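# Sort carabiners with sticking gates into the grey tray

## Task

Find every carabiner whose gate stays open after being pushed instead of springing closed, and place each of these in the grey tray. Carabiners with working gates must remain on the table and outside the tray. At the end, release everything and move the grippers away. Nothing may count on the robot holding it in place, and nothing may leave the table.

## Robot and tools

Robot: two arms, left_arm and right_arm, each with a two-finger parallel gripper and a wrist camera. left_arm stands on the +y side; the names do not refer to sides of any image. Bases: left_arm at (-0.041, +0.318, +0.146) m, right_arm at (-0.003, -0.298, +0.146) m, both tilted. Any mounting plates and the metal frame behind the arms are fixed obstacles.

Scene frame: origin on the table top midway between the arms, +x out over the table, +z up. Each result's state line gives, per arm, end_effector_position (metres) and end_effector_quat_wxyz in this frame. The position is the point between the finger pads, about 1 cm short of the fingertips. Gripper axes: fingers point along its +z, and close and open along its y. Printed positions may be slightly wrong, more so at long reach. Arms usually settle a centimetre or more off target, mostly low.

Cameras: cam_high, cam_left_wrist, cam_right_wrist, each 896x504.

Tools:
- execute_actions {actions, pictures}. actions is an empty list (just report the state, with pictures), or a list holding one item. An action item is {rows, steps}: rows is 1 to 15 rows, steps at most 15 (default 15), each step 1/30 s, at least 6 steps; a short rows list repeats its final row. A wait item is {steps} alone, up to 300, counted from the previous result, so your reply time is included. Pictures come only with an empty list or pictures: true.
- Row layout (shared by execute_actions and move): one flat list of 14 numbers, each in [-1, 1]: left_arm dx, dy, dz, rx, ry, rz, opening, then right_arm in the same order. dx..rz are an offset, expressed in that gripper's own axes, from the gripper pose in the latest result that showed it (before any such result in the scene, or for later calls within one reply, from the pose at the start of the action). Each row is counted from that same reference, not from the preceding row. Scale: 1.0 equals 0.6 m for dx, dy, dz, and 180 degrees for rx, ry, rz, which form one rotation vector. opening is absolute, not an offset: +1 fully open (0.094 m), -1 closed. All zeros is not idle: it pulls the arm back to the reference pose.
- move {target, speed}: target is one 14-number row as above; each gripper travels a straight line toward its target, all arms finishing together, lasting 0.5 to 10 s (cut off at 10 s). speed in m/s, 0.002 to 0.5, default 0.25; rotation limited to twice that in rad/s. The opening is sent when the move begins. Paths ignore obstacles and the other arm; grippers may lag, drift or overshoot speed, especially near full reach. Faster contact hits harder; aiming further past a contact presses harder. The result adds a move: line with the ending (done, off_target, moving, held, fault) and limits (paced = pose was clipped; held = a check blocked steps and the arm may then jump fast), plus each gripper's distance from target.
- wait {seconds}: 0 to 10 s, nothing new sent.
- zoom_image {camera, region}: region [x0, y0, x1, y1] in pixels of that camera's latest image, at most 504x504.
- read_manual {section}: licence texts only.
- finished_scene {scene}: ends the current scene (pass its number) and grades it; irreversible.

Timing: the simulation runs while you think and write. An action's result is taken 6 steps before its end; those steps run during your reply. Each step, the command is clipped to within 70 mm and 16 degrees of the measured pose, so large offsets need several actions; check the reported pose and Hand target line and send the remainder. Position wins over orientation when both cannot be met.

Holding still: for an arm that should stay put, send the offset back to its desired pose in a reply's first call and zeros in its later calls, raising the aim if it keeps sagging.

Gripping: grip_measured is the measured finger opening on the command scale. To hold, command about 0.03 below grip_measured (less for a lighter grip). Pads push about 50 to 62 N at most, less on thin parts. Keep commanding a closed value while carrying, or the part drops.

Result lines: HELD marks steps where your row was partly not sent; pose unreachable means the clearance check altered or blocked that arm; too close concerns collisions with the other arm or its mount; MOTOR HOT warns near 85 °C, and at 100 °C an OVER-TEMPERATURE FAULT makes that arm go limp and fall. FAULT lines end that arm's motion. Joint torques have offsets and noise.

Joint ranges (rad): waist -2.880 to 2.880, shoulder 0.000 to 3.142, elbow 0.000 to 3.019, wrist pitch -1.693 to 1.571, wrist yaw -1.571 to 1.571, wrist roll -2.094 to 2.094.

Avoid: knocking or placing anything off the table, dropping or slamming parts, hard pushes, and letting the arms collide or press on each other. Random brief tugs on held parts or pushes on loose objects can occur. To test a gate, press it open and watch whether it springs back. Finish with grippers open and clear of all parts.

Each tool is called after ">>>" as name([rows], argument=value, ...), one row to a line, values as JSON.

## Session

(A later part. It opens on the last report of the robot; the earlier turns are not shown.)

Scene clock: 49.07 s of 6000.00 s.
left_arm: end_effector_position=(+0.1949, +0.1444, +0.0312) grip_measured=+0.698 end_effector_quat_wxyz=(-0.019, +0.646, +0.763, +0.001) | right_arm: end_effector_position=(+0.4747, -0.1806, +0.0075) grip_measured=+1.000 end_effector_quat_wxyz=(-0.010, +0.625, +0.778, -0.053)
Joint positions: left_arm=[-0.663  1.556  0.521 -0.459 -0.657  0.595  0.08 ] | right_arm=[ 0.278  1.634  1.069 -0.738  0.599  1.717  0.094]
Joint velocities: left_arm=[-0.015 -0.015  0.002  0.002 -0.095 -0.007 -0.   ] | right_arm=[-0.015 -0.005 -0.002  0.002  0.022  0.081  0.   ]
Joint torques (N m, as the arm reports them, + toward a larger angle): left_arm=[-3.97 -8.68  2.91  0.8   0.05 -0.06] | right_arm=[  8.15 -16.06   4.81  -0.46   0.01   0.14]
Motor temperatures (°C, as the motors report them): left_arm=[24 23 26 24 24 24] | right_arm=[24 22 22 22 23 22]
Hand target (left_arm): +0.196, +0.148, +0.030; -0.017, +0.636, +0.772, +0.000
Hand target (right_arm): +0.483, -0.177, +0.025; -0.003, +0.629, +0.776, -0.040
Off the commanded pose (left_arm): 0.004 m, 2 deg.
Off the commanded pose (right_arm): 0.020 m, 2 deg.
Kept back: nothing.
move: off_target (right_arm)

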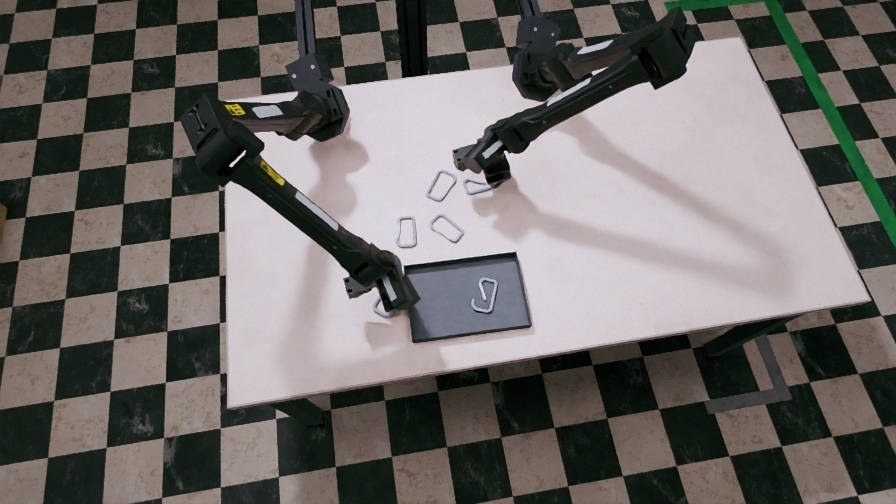

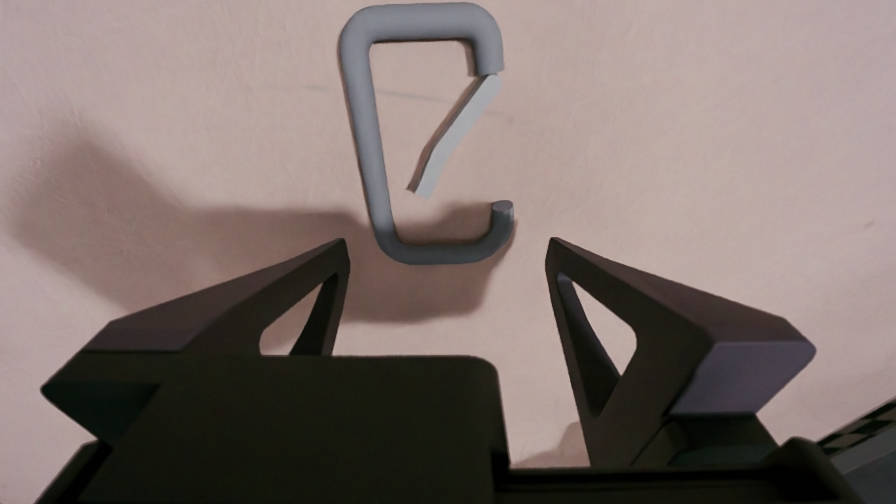

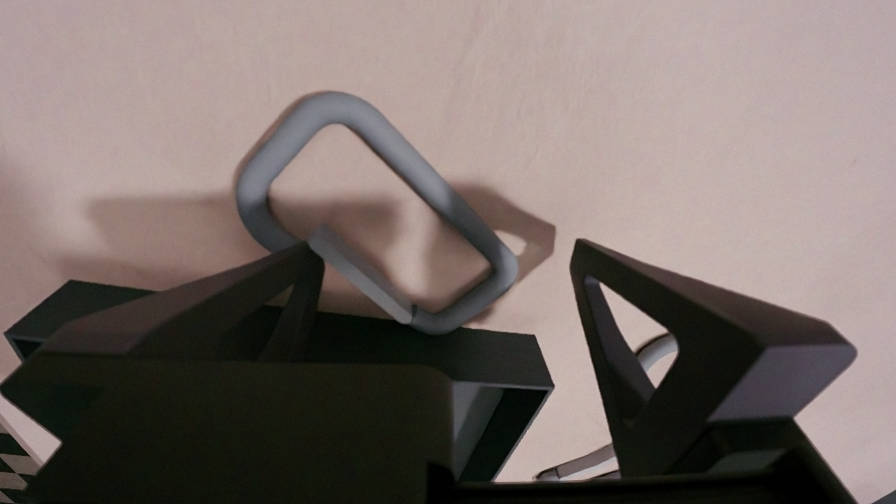

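>>> move(target=[-0.004,0,0.039,0,0,0,0.7,0,0,-0.065,0,0,0,1], speed=0.06)

>>> move(target=[0,0,0,0,0,0,0.12,0,0,-0.02,0,0,0,1])

Scene clock: 50.30 s of 6000.00 s.
left_arm: end_effector_position=(+0.1981, +0.1397, +0.0126) grip_measured=+0.698 end_effector_quat_wxyz=(-0.013, +0.645, +0.764, +0.002) | right_arm: end_effector_position=(+0.4641, -0.1809, +0.0304) grip_measured=+1.000 end_effector_quat_wxyz=(-0.018, +0.617, +0.784, -0.067)
Joint positions: left_arm=[-0.628  1.615  0.521 -0.358 -0.656  0.644  0.08 ] | right_arm=[ 0.311  1.598  1.069 -0.834  0.608  1.758  0.094]
Joint velocities: left_arm=[-0.015  0.005  0.002 -0.012  0.022 -0.095 -0.001] | right_arm=[-0.005  0.015 -0.017  0.002 -0.066 -0.037  0.   ]
Joint torques (N m, as the arm reports them, + toward a larger angle): left_arm=[-4.03 -7.55  2.56  0.75  0.05  0.06] | right_arm=[  7.83 -14.54   5.96  -0.5   -0.04   0.13]
Motor temperatures (°C, as the motors report them): left_arm=[24 23 25 24 24 24] | right_arm=[24 22 22 22 23 22]
Hand target (left_arm): +0.195, +0.143, +0.008; -0.019, +0.646, +0.763, +0.001
Hand target (right_arm): +0.478, -0.178, +0.046; -0.010, +0.625, +0.779, -0.053
Off the commanded pose (left_arm): 0.007 m, 1 deg.
Off the commanded pose (right_arm): 0.021 m, 2 deg.
Kept back: nothing.
move: off_target (right_arm)

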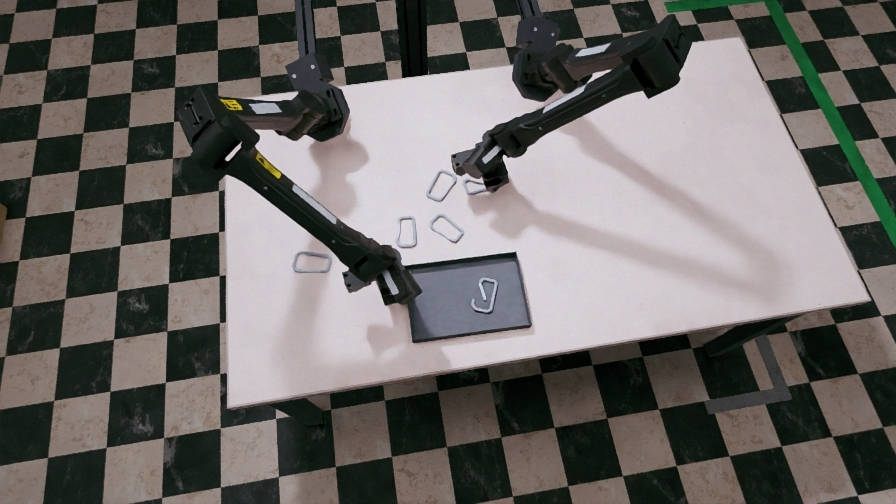

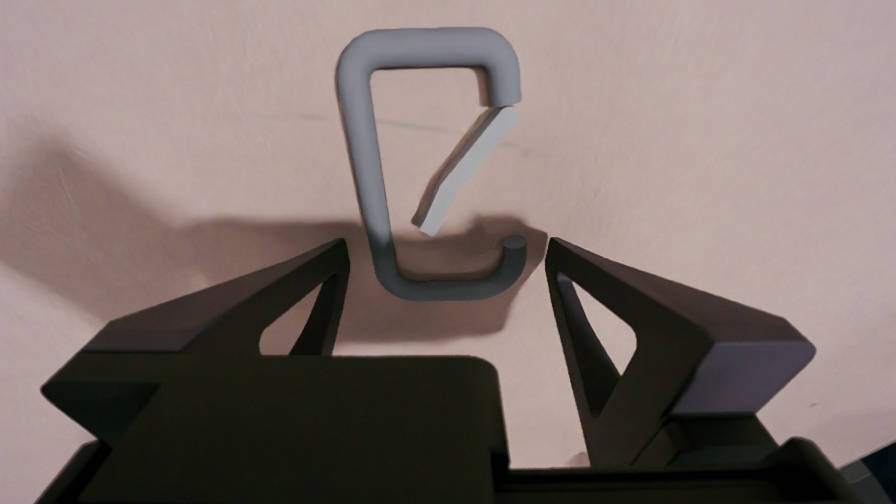

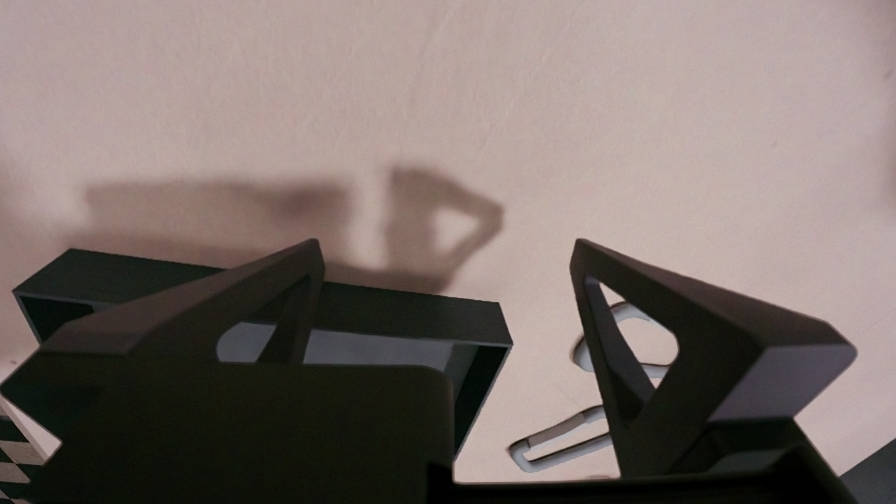

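Scene clock: 51.00 s of 6000.00 s.
left_arm: end_effector_position=(+0.1981, +0.1397, +0.0126) grip_measured=+0.272 end_effector_quat_wxyz=(-0.013, +0.645, +0.764, +0.002) | right_arm: end_effector_position=(+0.4604, -0.1826, +0.0310) grip_measured=+1.000 end_effector_quat_wxyz=(-0.021, +0.614, +0.785, -0.074)
Joint positions: left_arm=[-0.628  1.615  0.521 -0.358 -0.656  0.644  0.06 ] | right_arm=[ 0.311  1.598  1.069 -0.853  0.608  1.762  0.094]
Joint velocities: left_arm=[ 0.005 -0.005 -0.007 -0.002  0.007  0.007 -0.   ] | right_arm=[-0.005 -0.015  0.002  0.012  0.051  0.007  0.   ]
Joint torques (N m, as the arm reports them, + toward a larger angle): left_arm=[-4.96 -8.27  3.07  0.44 -0.09  0.01] | right_arm=[  7.63 -13.99   4.99  -0.48  -0.03   0.16]
Motor temperatures (°C, as the motors report them): left_arm=[24 23 25 24 24 24] | right_arm=[24 22 22 22 23 22]
Hand target (left_arm): +0.198, +0.140, +0.013; -0.013, +0.645, +0.764, +0.002
Hand target (right_arm): +0.465, -0.180, +0.042; -0.017, +0.617, +0.784, -0.067
Off the commanded pose (left_arm): 0.000 m, 0 deg.
Off the commanded pose (right_arm): 0.013 m, 1 deg.
Kept back: nothing.
move: off_target (right_arm)

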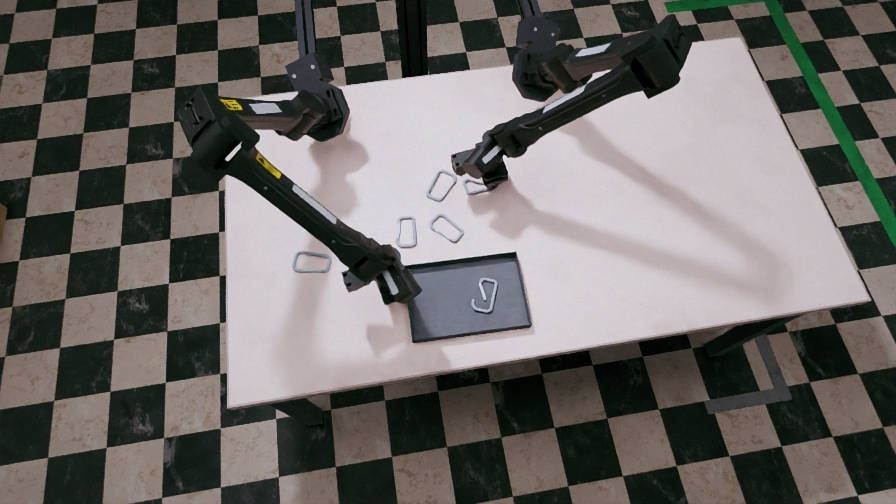

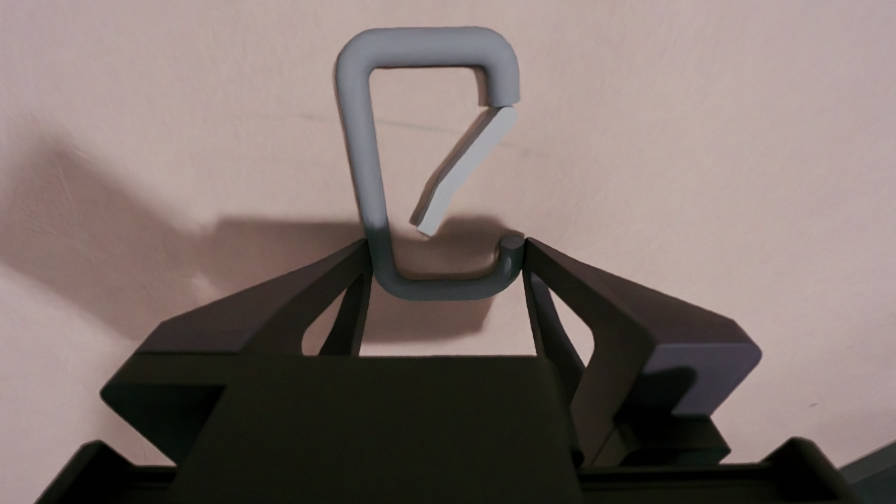

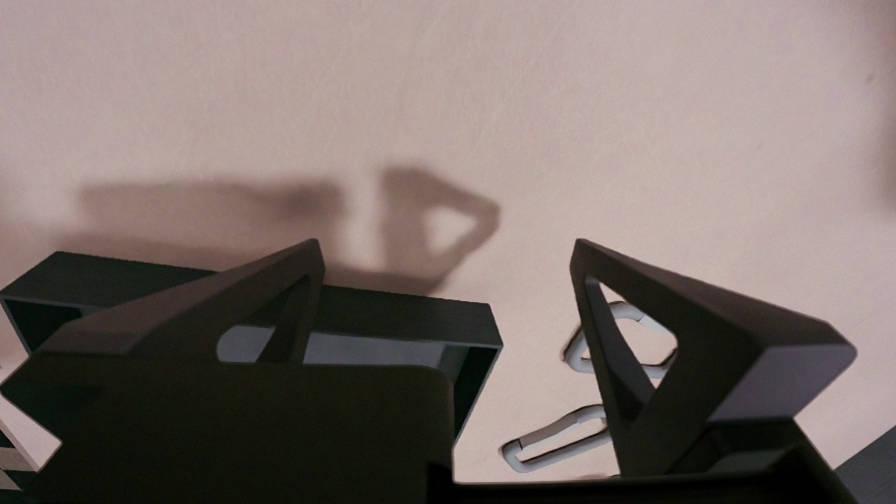

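>>> move(target=[0,0,-0.13,0,0,0,0.22,0,0,-0.09,0,0,0,0.6], speed=0.2)

Scene clock: 52.50 s of 6000.00 s.
left_arm: end_effector_position=(+0.1882, +0.1472, +0.0850) grip_measured=+0.272 end_effector_quat_wxyz=(-0.022, +0.652, +0.758, +0.003) | right_arm: end_effector_position=(+0.4471, -0.1806, +0.0675) grip_measured=+0.603 end_effector_quat_wxyz=(-0.030, +0.602, +0.793, -0.091)
Joint positions: left_arm=[-0.791  1.426  0.55  -0.725 -0.662  0.441  0.06 ] | right_arm=[ 0.37   1.55   1.08  -0.999  0.616  1.831  0.075]
Joint velocities: left_arm=[-0.015 -0.005  0.007 -0.007  0.007 -0.051  0.   ] | right_arm=[ 0.005  0.005 -0.002 -0.007  0.051 -0.022 -0.002]
Joint torques (N m, as the arm reports them, + toward a larger angle): left_arm=[-4.63 -6.57  8.13  0.02 -0.23 -0.08] | right_arm=[  7.42 -13.29   7.38  -0.73  -0.02   0.18]
Motor temperatures (°C, as the motors report them): left_arm=[24 23 25 24 24 24] | right_arm=[24 22 22 22 23 22]
Hand target (left_arm): +0.198, +0.139, +0.091; -0.014, +0.645, +0.764, +0.002
Hand target (right_arm): +0.467, -0.178, +0.084; -0.021, +0.614, +0.785, -0.074
Off the commanded pose (left_arm): 0.015 m, 1 deg.
Off the commanded pose (right_arm): 0.026 m, 3 deg.
Kept back: nothing.
move: off_target (left_arm, right_arm)

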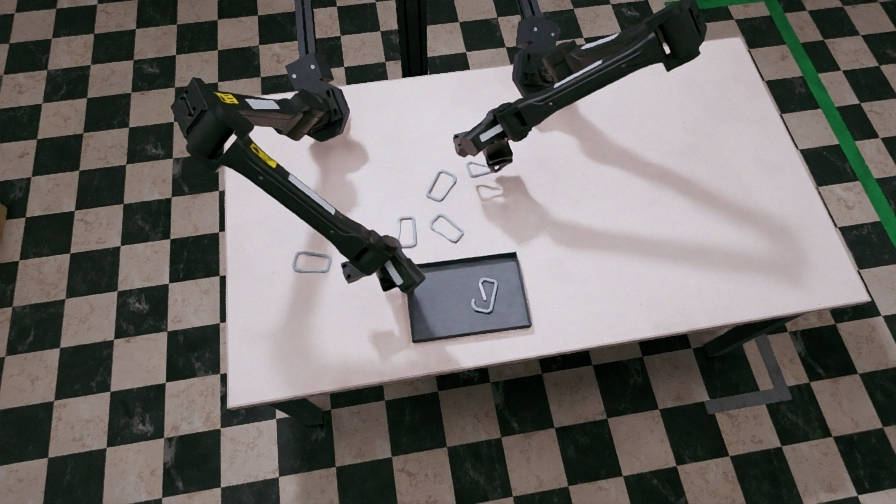

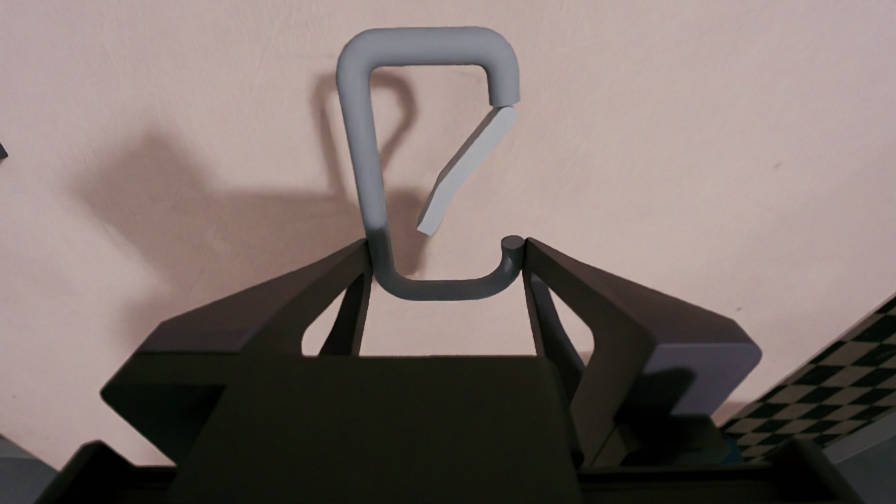

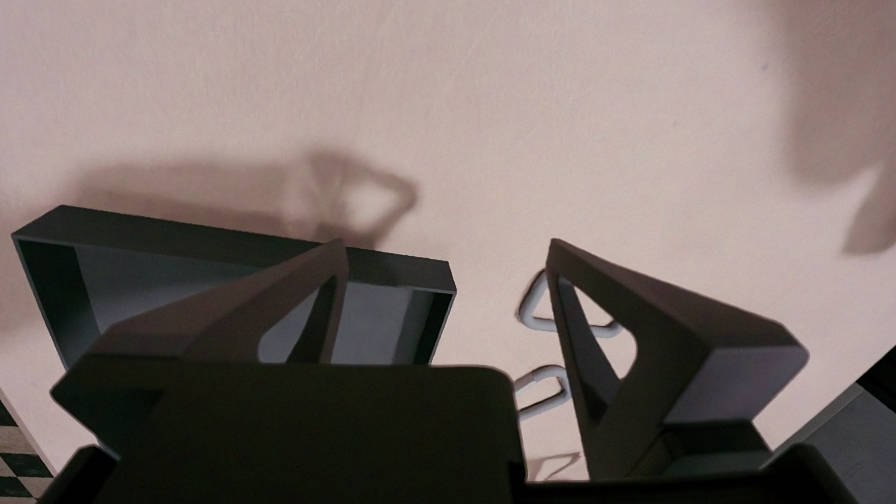

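>>> move(target=[-0.3475,0.498,-0.05,0.001,-0.015,-0.408,0.22,0.172,-0.183,0.036,-0.062,-0.021,-0.412,0.6], speed=0.3)

Scene clock: 55.73 s of 6000.00 s.
left_arm: end_effector_position=(+0.3657, +0.0546, +0.0966) grip_measured=+0.272 end_effector_quat_wxyz=(-0.006, +0.359, +0.934, -0.001) | right_arm: end_effector_position=(+0.3621, -0.1444, +0.0540) grip_measured=+0.603 end_effector_quat_wxyz=(-0.022, +0.282, +0.957, -0.059)
Joint positions: left_arm=[-0.651  1.664  1.08  -0.864 -0.65  -0.041  0.06 ] | right_arm=[ 0.509  1.538  0.84  -0.786  0.67   1.229  0.075]
Joint velocities: left_arm=[-0.015 -0.015 -0.002  0.002 -0.007 -0.051 -0.   ] | right_arm=[ 0.005  0.024 -0.017  0.007 -0.007 -0.037  0.   ]
Joint torques (N m, as the arm reports them, + toward a larger angle): left_arm=[ -7.56 -12.04   5.89   0.38  -0.14   0.03] | right_arm=[ 5.84 -9.87  4.41  0.22 -0.14  0.06]
Motor temperatures (°C, as the motors report them): left_arm=[24 23 26 24 24 24] | right_arm=[24 22 23 22 23 22]
Hand target (left_arm): +0.363, +0.056, +0.097; -0.007, +0.362, +0.932, -0.001
Hand target (right_arm): +0.364, -0.145, +0.054; -0.022, +0.285, +0.956, -0.060
Off the commanded pose (left_arm): 0.165 m, 34 deg; position and orientation clipped at the last step of the last action.
Off the commanded pose (right_arm): 0.060 m, 34 deg; orientation clipped at the last step of the last action.
Kept back: nothing.
move: held (left_arm, right_arm); limits=paced,held; held on 34 of 76 steps (left_arm, right_arm), including the last (left_arm, right_arm)
pose unreachable (left arm): on one or more control steps of this call this arm could not follow its commanded pose, so it was not sent that pose on those steps. On the call's last step it was still not sent that pose. It may still have moved: this result reports where it is.
cause: the commanded pose would bring a part of the arm too close to another arm (this arm's wrist (the part past joint 4) and the other arm's wrist (the part past joint 4)).
pose unreachable (right arm): on one or more control steps of this call this arm could not follow its commanded pose, so it was not sent that pose on those steps. On the call's last step it was still not sent that pose. It may still have moved: this result reports where it is.
cause: the commanded pose would bring a part of the arm too close to another arm (this arm's wrist (the part past joint 4) and the other arm's wrist (the part past joint 4)).

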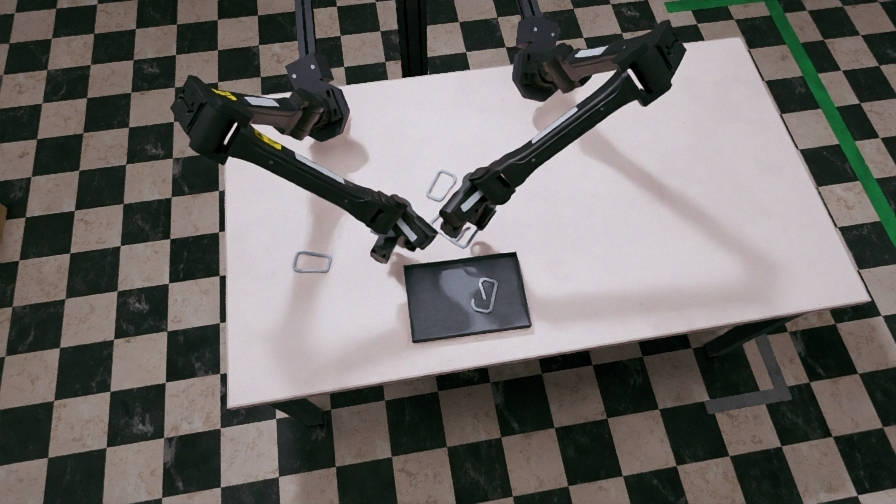

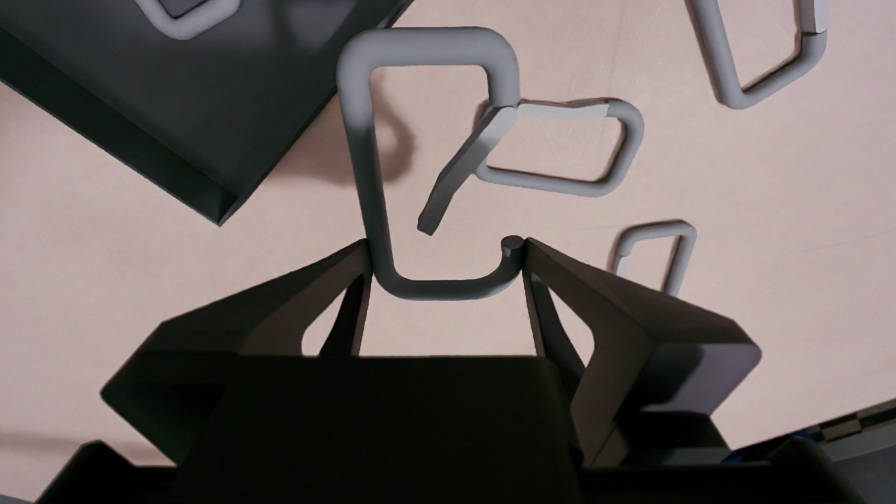

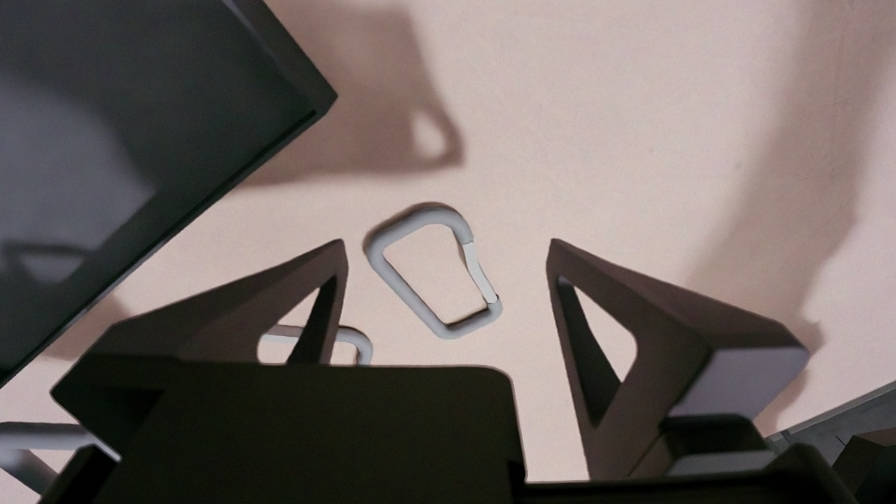

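>>> move(target=[-0.262,0.08,-0.005,0,0,-0.189,0.22,0.013,-0.225,0.01,-0.038,-0.014,-0.182,0.6], speed=0.25)

Scene clock: 57.87 s of 6000.00 s.
left_arm: end_effector_position=(+0.4998, -0.0147, +0.1006) grip_measured=+0.272 end_effector_quat_wxyz=(-0.008, +0.084, +0.996, +0.002) | right_arm: end_effector_position=(+0.2783, -0.2497, +0.0649) grip_measured=+0.603 end_effector_quat_wxyz=(-0.008, -0.001, +1.000, -0.003)
Joint positions: left_arm=[-0.597  1.933  1.609 -1.09  -0.643 -0.543  0.06 ] | right_arm=[ 0.355  1.067  0.43  -0.611  0.585  0.392  0.075]
Joint velocities: left_arm=[-0.005  0.005  0.007  0.012 -0.022 -0.066 -0.   ] | right_arm=[-0.015 -0.015 -0.002  0.012  0.037  0.022  0.   ]
Joint torques (N m, as the arm reports them, + toward a larger angle): left_arm=[ -9.73 -15.41  11.77   0.05  -0.06  -0.05] | right_arm=[ 1.85 -5.82  3.89  1.22 -0.33 -0.12]
Motor temperatures (°C, as the motors report them): left_arm=[24 23 26 23 24 24] | right_arm=[24 22 22 22 23 22]
Hand target (left_arm): +0.514, -0.016, +0.100; -0.006, +0.070, +0.998, +0.000
Hand target (right_arm): +0.280, -0.251, +0.064; -0.001, +0.001, +1.000, +0.000
Off the commanded pose (left_arm): 0.015 m, 2 deg.
Off the commanded pose (right_arm): 0.006 m, 1 deg.
Kept back: nothing.
move: off_target (left_arm)

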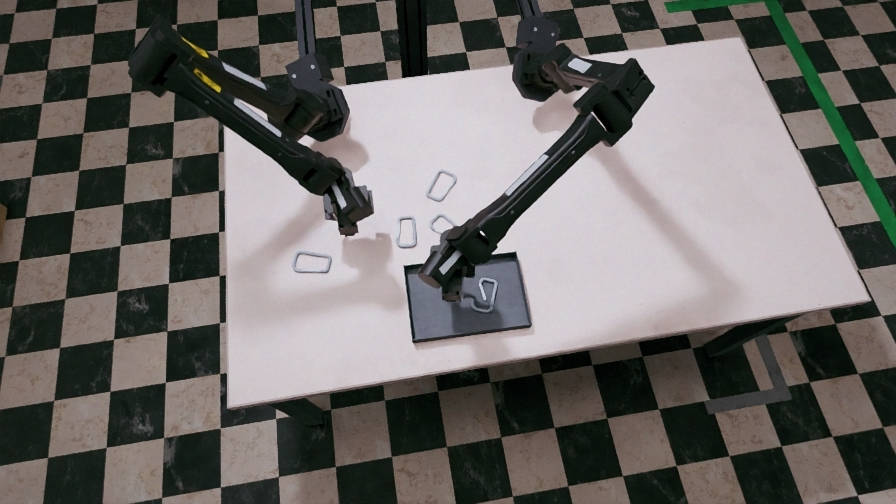

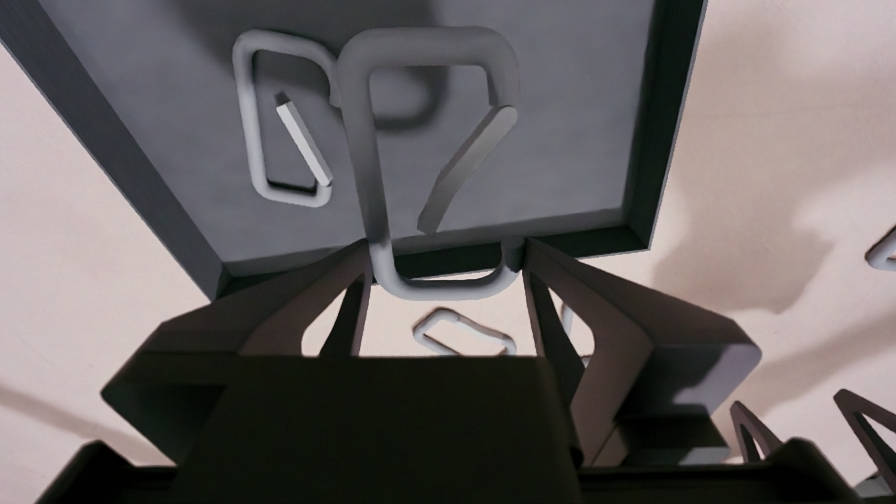

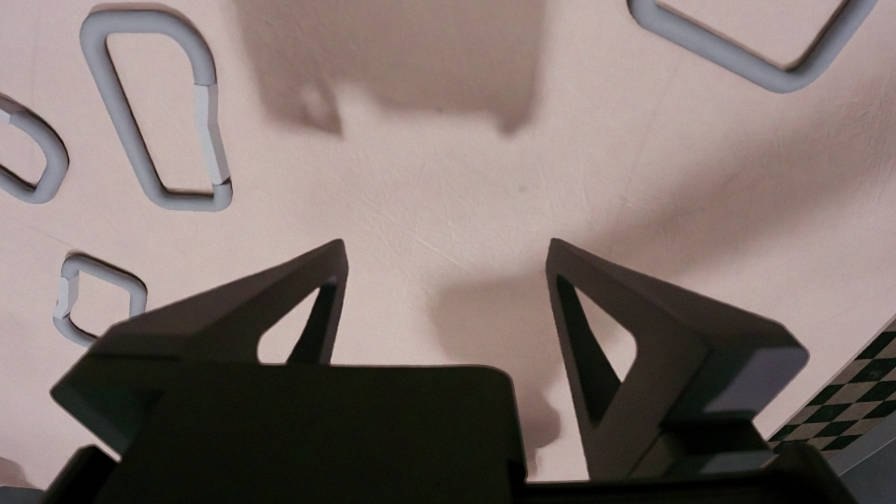

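>>> move(target=[-0.035,-0.01,0.133,0,0,0,0.22,0,0,0,0,0,0,0.6], speed=0.12)

>>> move(target=[0,0,0,0,0,0,0.5,0,0,0,0,0,0,0.6])

Scene clock: 59.20 s of 6000.00 s.
left_arm: end_effector_position=(+0.5018, -0.0205, +0.0193) grip_measured=+0.272 end_effector_quat_wxyz=(-0.018, +0.094, +0.995, +0.009) | right_arm: end_effector_position=(+0.2783, -0.2497, +0.0649) grip_measured=+0.603 end_effector_quat_wxyz=(-0.008, -0.002, +1.000, -0.003)
Joint positions: left_arm=[-0.521  2.048  1.613 -0.954 -0.63  -0.449  0.06 ] | right_arm=[ 0.355  1.067  0.43  -0.611  0.585  0.39   0.075]
Joint velocities: left_arm=[ 0.005  0.005 -0.002 -0.002  0.051 -0.022 -0.   ] | right_arm=[-0.015 -0.015 -0.017 -0.002 -0.007 -0.022  0.   ]
Joint torques (N m, as the arm reports them, + toward a larger angle): left_arm=[ -9.99 -17.01  10.77   0.8   -0.07   0.07] | right_arm=[ 2.36 -4.76  4.29  0.46 -0.19  0.04]
Motor temperatures (°C, as the motors report them): left_arm=[24 23 26 24 24 24] | right_arm=[24 22 22 22 23 22]
Hand target (left_arm): +0.519, -0.023, +0.021; -0.007, +0.084, +0.996, +0.002
Hand target (right_arm): +0.278, -0.250, +0.065; -0.008, -0.001, +1.000, -0.003
Off the commanded pose (left_arm): 0.017 m, 2 deg.
Off the commanded pose (right_arm): 0.000 m, 0 deg.
Kept back: nothing.
move: off_target (left_arm)

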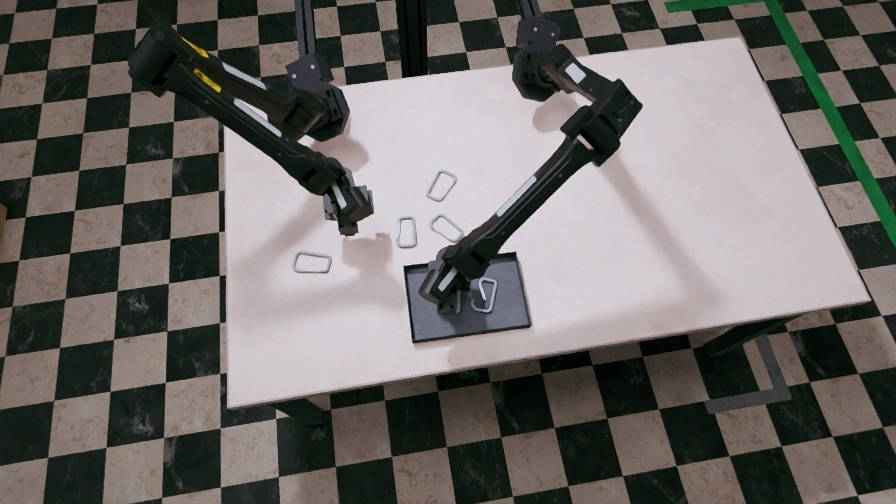

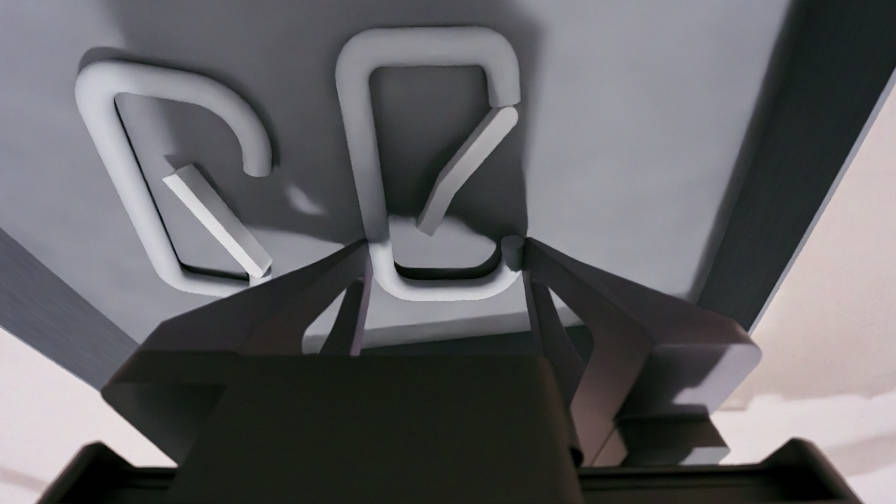

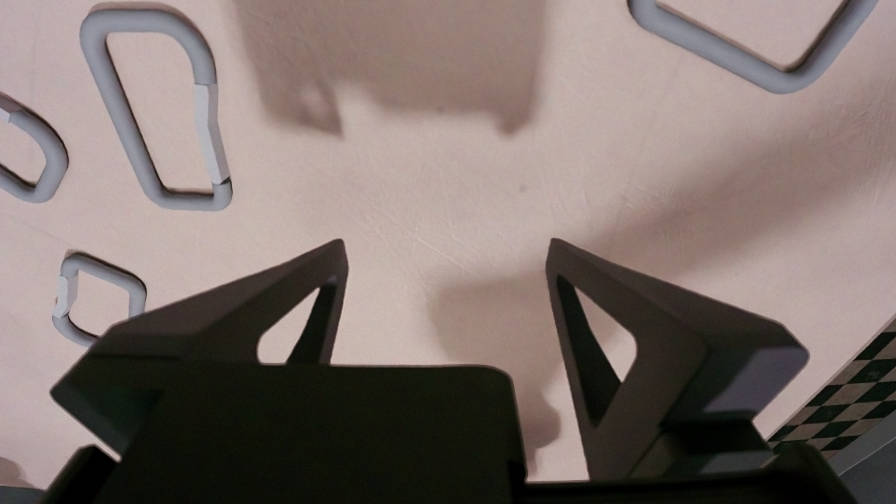

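Scene clock: 59.70 s of 6000.00 s.
left_arm: end_effector_position=(+0.5018, -0.0205, +0.0193) grip_measured=+0.498 end_effector_quat_wxyz=(-0.018, +0.094, +0.995, +0.009) | right_arm: end_effector_position=(+0.2783, -0.2497, +0.0649) grip_measured=+0.603 end_effector_quat_wxyz=(-0.008, -0.002, +1.000, -0.003)
Joint positions: left_arm=[-0.521  2.048  1.613 -0.954 -0.63  -0.449  0.07 ] | right_arm=[ 0.355  1.067  0.43  -0.611  0.585  0.39   0.075]
Joint velocities: left_arm=[ 0.005  0.005  0.007 -0.002  0.007  0.007 -0.001] | right_arm=[-0.005  0.015  0.002  0.007 -0.007  0.022 -0.   ]
Joint torques (N m, as the arm reports them, + toward a larger angle): left_arm=[-10.23 -17.08   6.99   0.41  -0.18   0.  ] | right_arm=[ 2.27 -4.91  4.25  0.55 -0.2   0.03]
Motor temperatures (°C, as the motors report them): left_arm=[24 23 26 24 24 24] | right_arm=[24 22 22 22 23 22]
Hand target (left_arm): +0.502, -0.021, +0.019; -0.018, +0.094, +0.995, +0.009
Hand target (right_arm): +0.278, -0.250, +0.065; -0.008, -0.002, +1.000, -0.003
Off the commanded pose (left_arm): 0.000 m, 0 deg.
Off the commanded pose (right_arm): 0.000 m, 0 deg.
Kept back: nothing.
move: done

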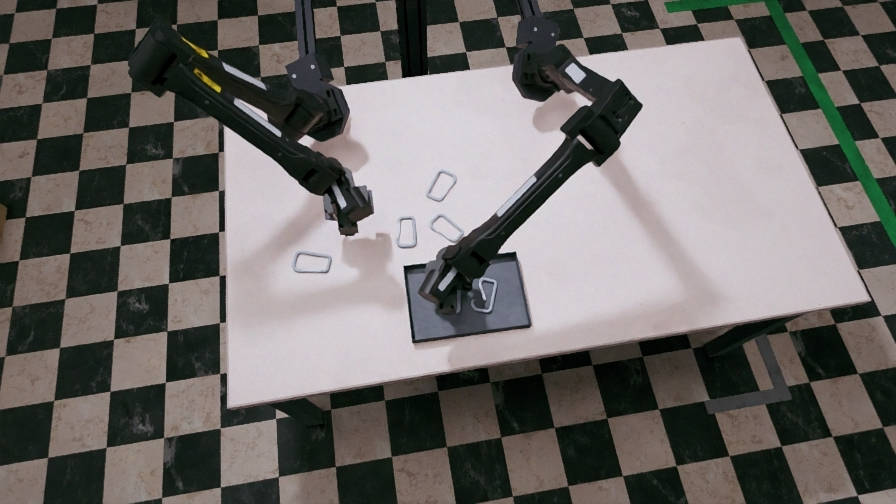

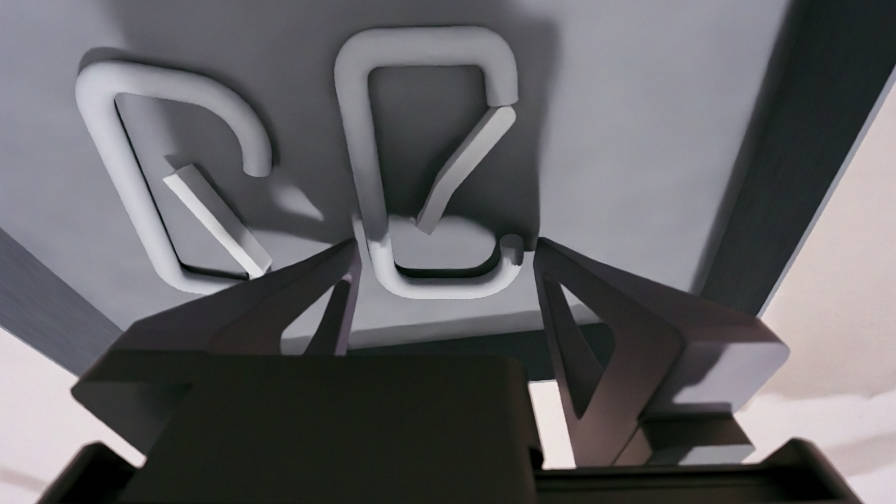

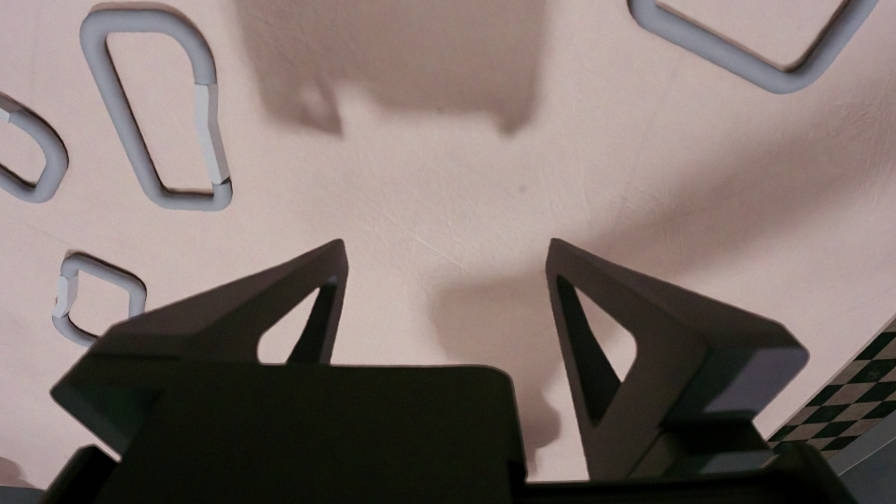

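>>> move(target=[0,0,-0.14,0,0,0,0.6,0,0,0,0,0,0,0.6], speed=0.25)

>>> move(target=[0.42,0.43,-0.03,0,0,0,0.6,-0.068,0.238,0.05,0,0,0,0.6], speed=0.35)

Scene clock: 60.83 s of 6000.00 s.
left_arm: end_effector_position=(+0.4906, -0.0222, +0.0990) grip_measured=+0.598 end_effector_quat_wxyz=(-0.024, +0.106, +0.994, +0.011) | right_arm: end_effector_position=(+0.2783, -0.2497, +0.0649) grip_measured=+0.603 end_effector_quat_wxyz=(-0.008, -0.002, +1.000, -0.003)
Joint positions: left_arm=[-0.61   1.963  1.637 -1.143 -0.64  -0.541  0.075] | right_arm=[ 0.355  1.067  0.43  -0.611  0.585  0.39   0.075]
Joint velocities: left_arm=[-0.015 -0.015 -0.007  0.012  0.037 -0.081 -0.001] | right_arm=[ 0.015 -0.015  0.007 -0.002 -0.037  0.022 -0.   ]
Joint torques (N m, as the arm reports them, + toward a larger angle): left_arm=[ -9.72 -16.49  10.73  -0.01  -0.3   -0.08] | right_arm=[ 2.35 -4.85  4.25  0.48 -0.22  0.04]
Motor temperatures (°C, as the motors report them): left_arm=[25 24 26 23 24 24] | right_arm=[24 22 22 22 23 22]
Hand target (left_arm): +0.503, -0.022, +0.103; -0.018, +0.093, +0.995, +0.009
Hand target (right_arm): +0.278, -0.250, +0.065; -0.008, -0.002, +1.000, -0.003
Off the commanded pose (left_arm): 0.015 m, 2 deg.
Off the commanded pose (right_arm): 0.000 m, 0 deg.
Kept back: nothing.
move: off_target (left_arm)

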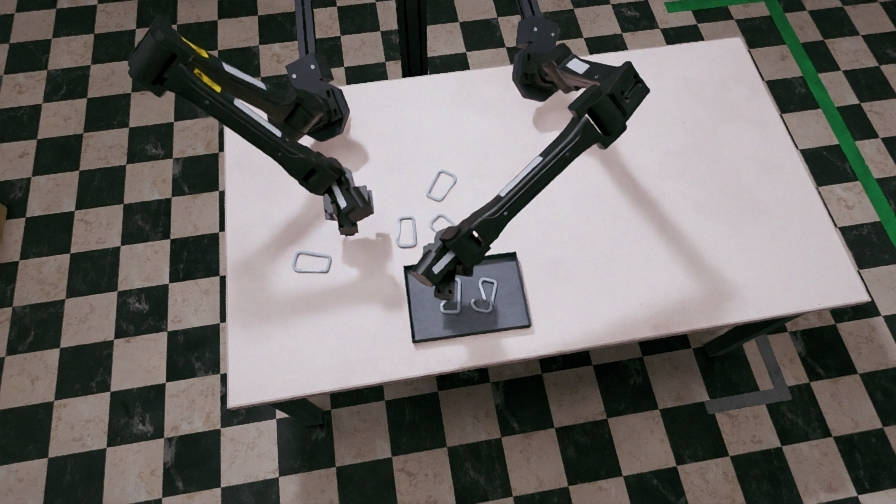

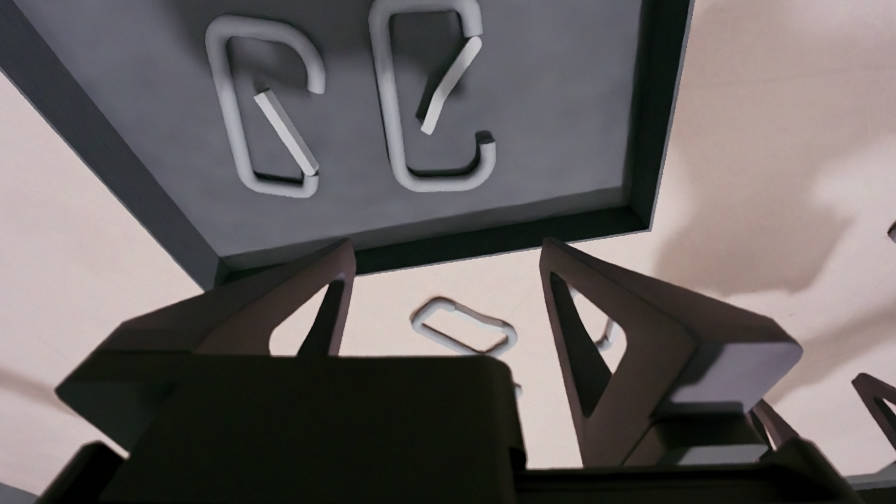

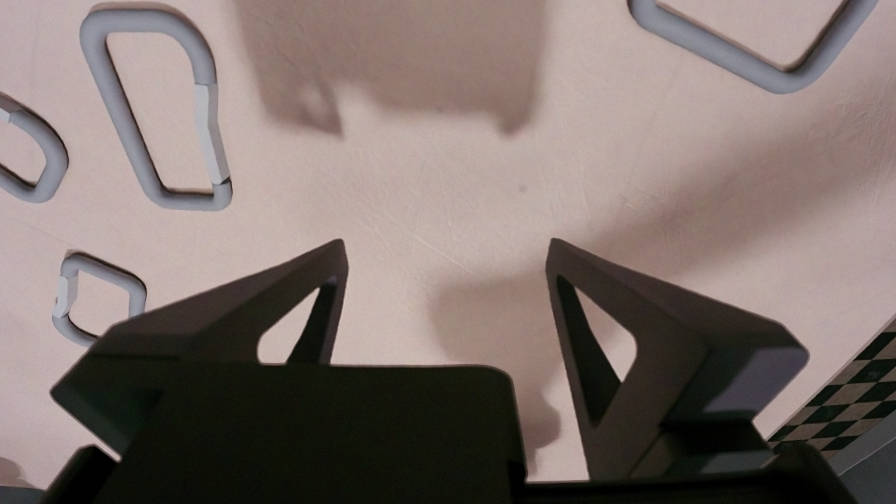

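Scene clock: 62.50 s of 6000.00 s.
left_arm: end_effector_position=(+0.3080, +0.2833, +0.1367) grip_measured=+0.598 end_effector_quat_wxyz=(-0.012, +0.096, +0.995, +0.007) | right_arm: end_effector_position=(+0.3057, -0.1229, +0.0288) grip_measured=+0.603 end_effector_quat_wxyz=(-0.023, -0.016, +0.999, -0.016)
Joint positions: left_arm=[-0.355  0.978  0.672 -0.955 -0.592 -0.239  0.075] | right_arm=[ 0.565  1.576  0.686 -0.552  0.641  0.642  0.075]
Joint velocities: left_arm=[-0.005 -0.015  0.002 -0.017  0.037 -0.007  0.   ] | right_arm=[-0.005 -0.005 -0.002  0.012  0.051 -0.051 -0.   ]
Joint torques (N m, as the arm reports them, + toward a larger angle): left_arm=[-2.16 -6.12  6.4   0.23 -0.03  0.07] | right_arm=[ 6.77 -8.24  5.28  1.02 -0.05  0.14]
Motor temperatures (°C, as the motors report them): left_arm=[25 24 26 24 24 24] | right_arm=[24 22 22 22 23 22]
Hand target (left_arm): +0.302, +0.283, +0.132; -0.023, +0.106, +0.994, +0.010
Hand target (right_arm): +0.321, -0.110, +0.035; -0.006, -0.002, +1.000, -0.004
Off the commanded pose (left_arm): 0.009 m, 2 deg.
Off the commanded pose (right_arm): 0.021 m, 3 deg.
Kept back: nothing.
move: off_target (right_arm)

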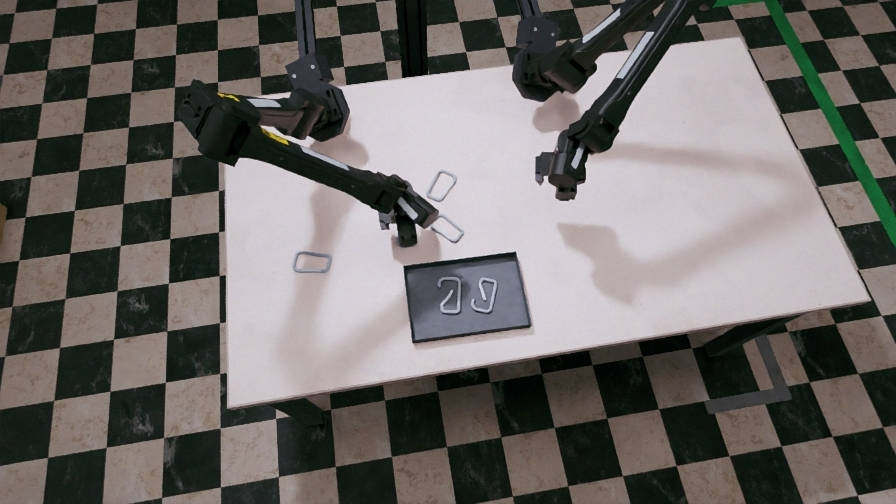

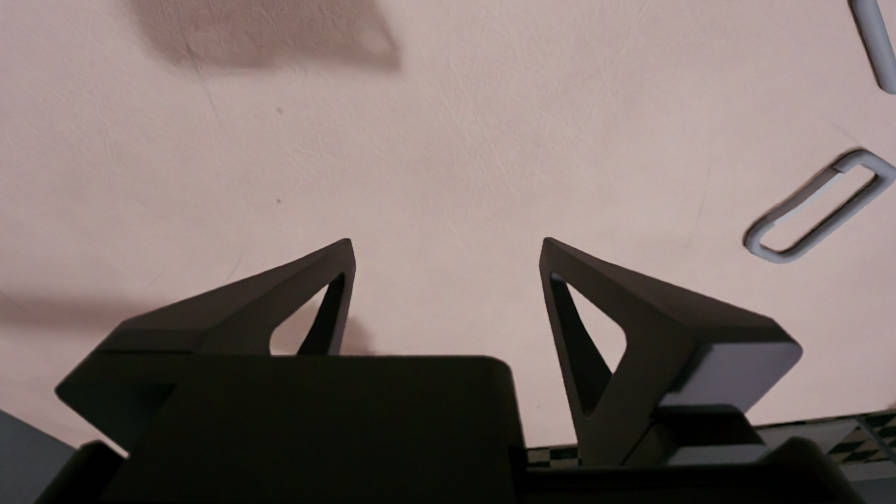

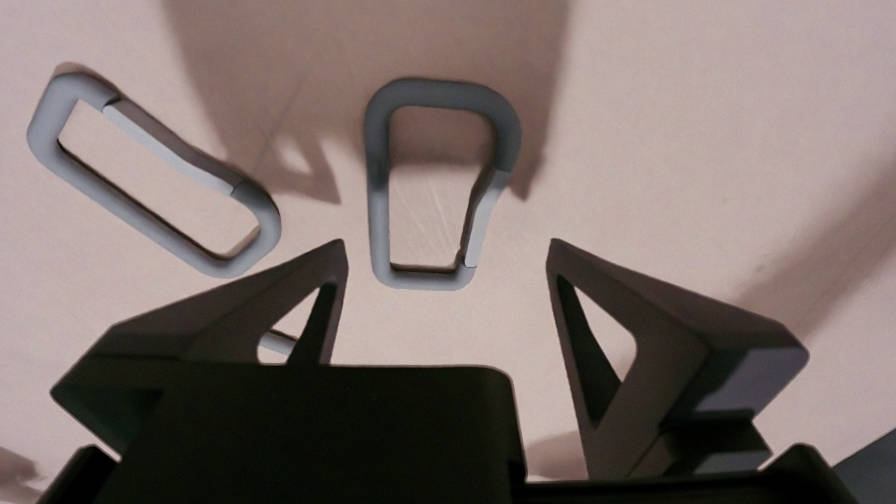

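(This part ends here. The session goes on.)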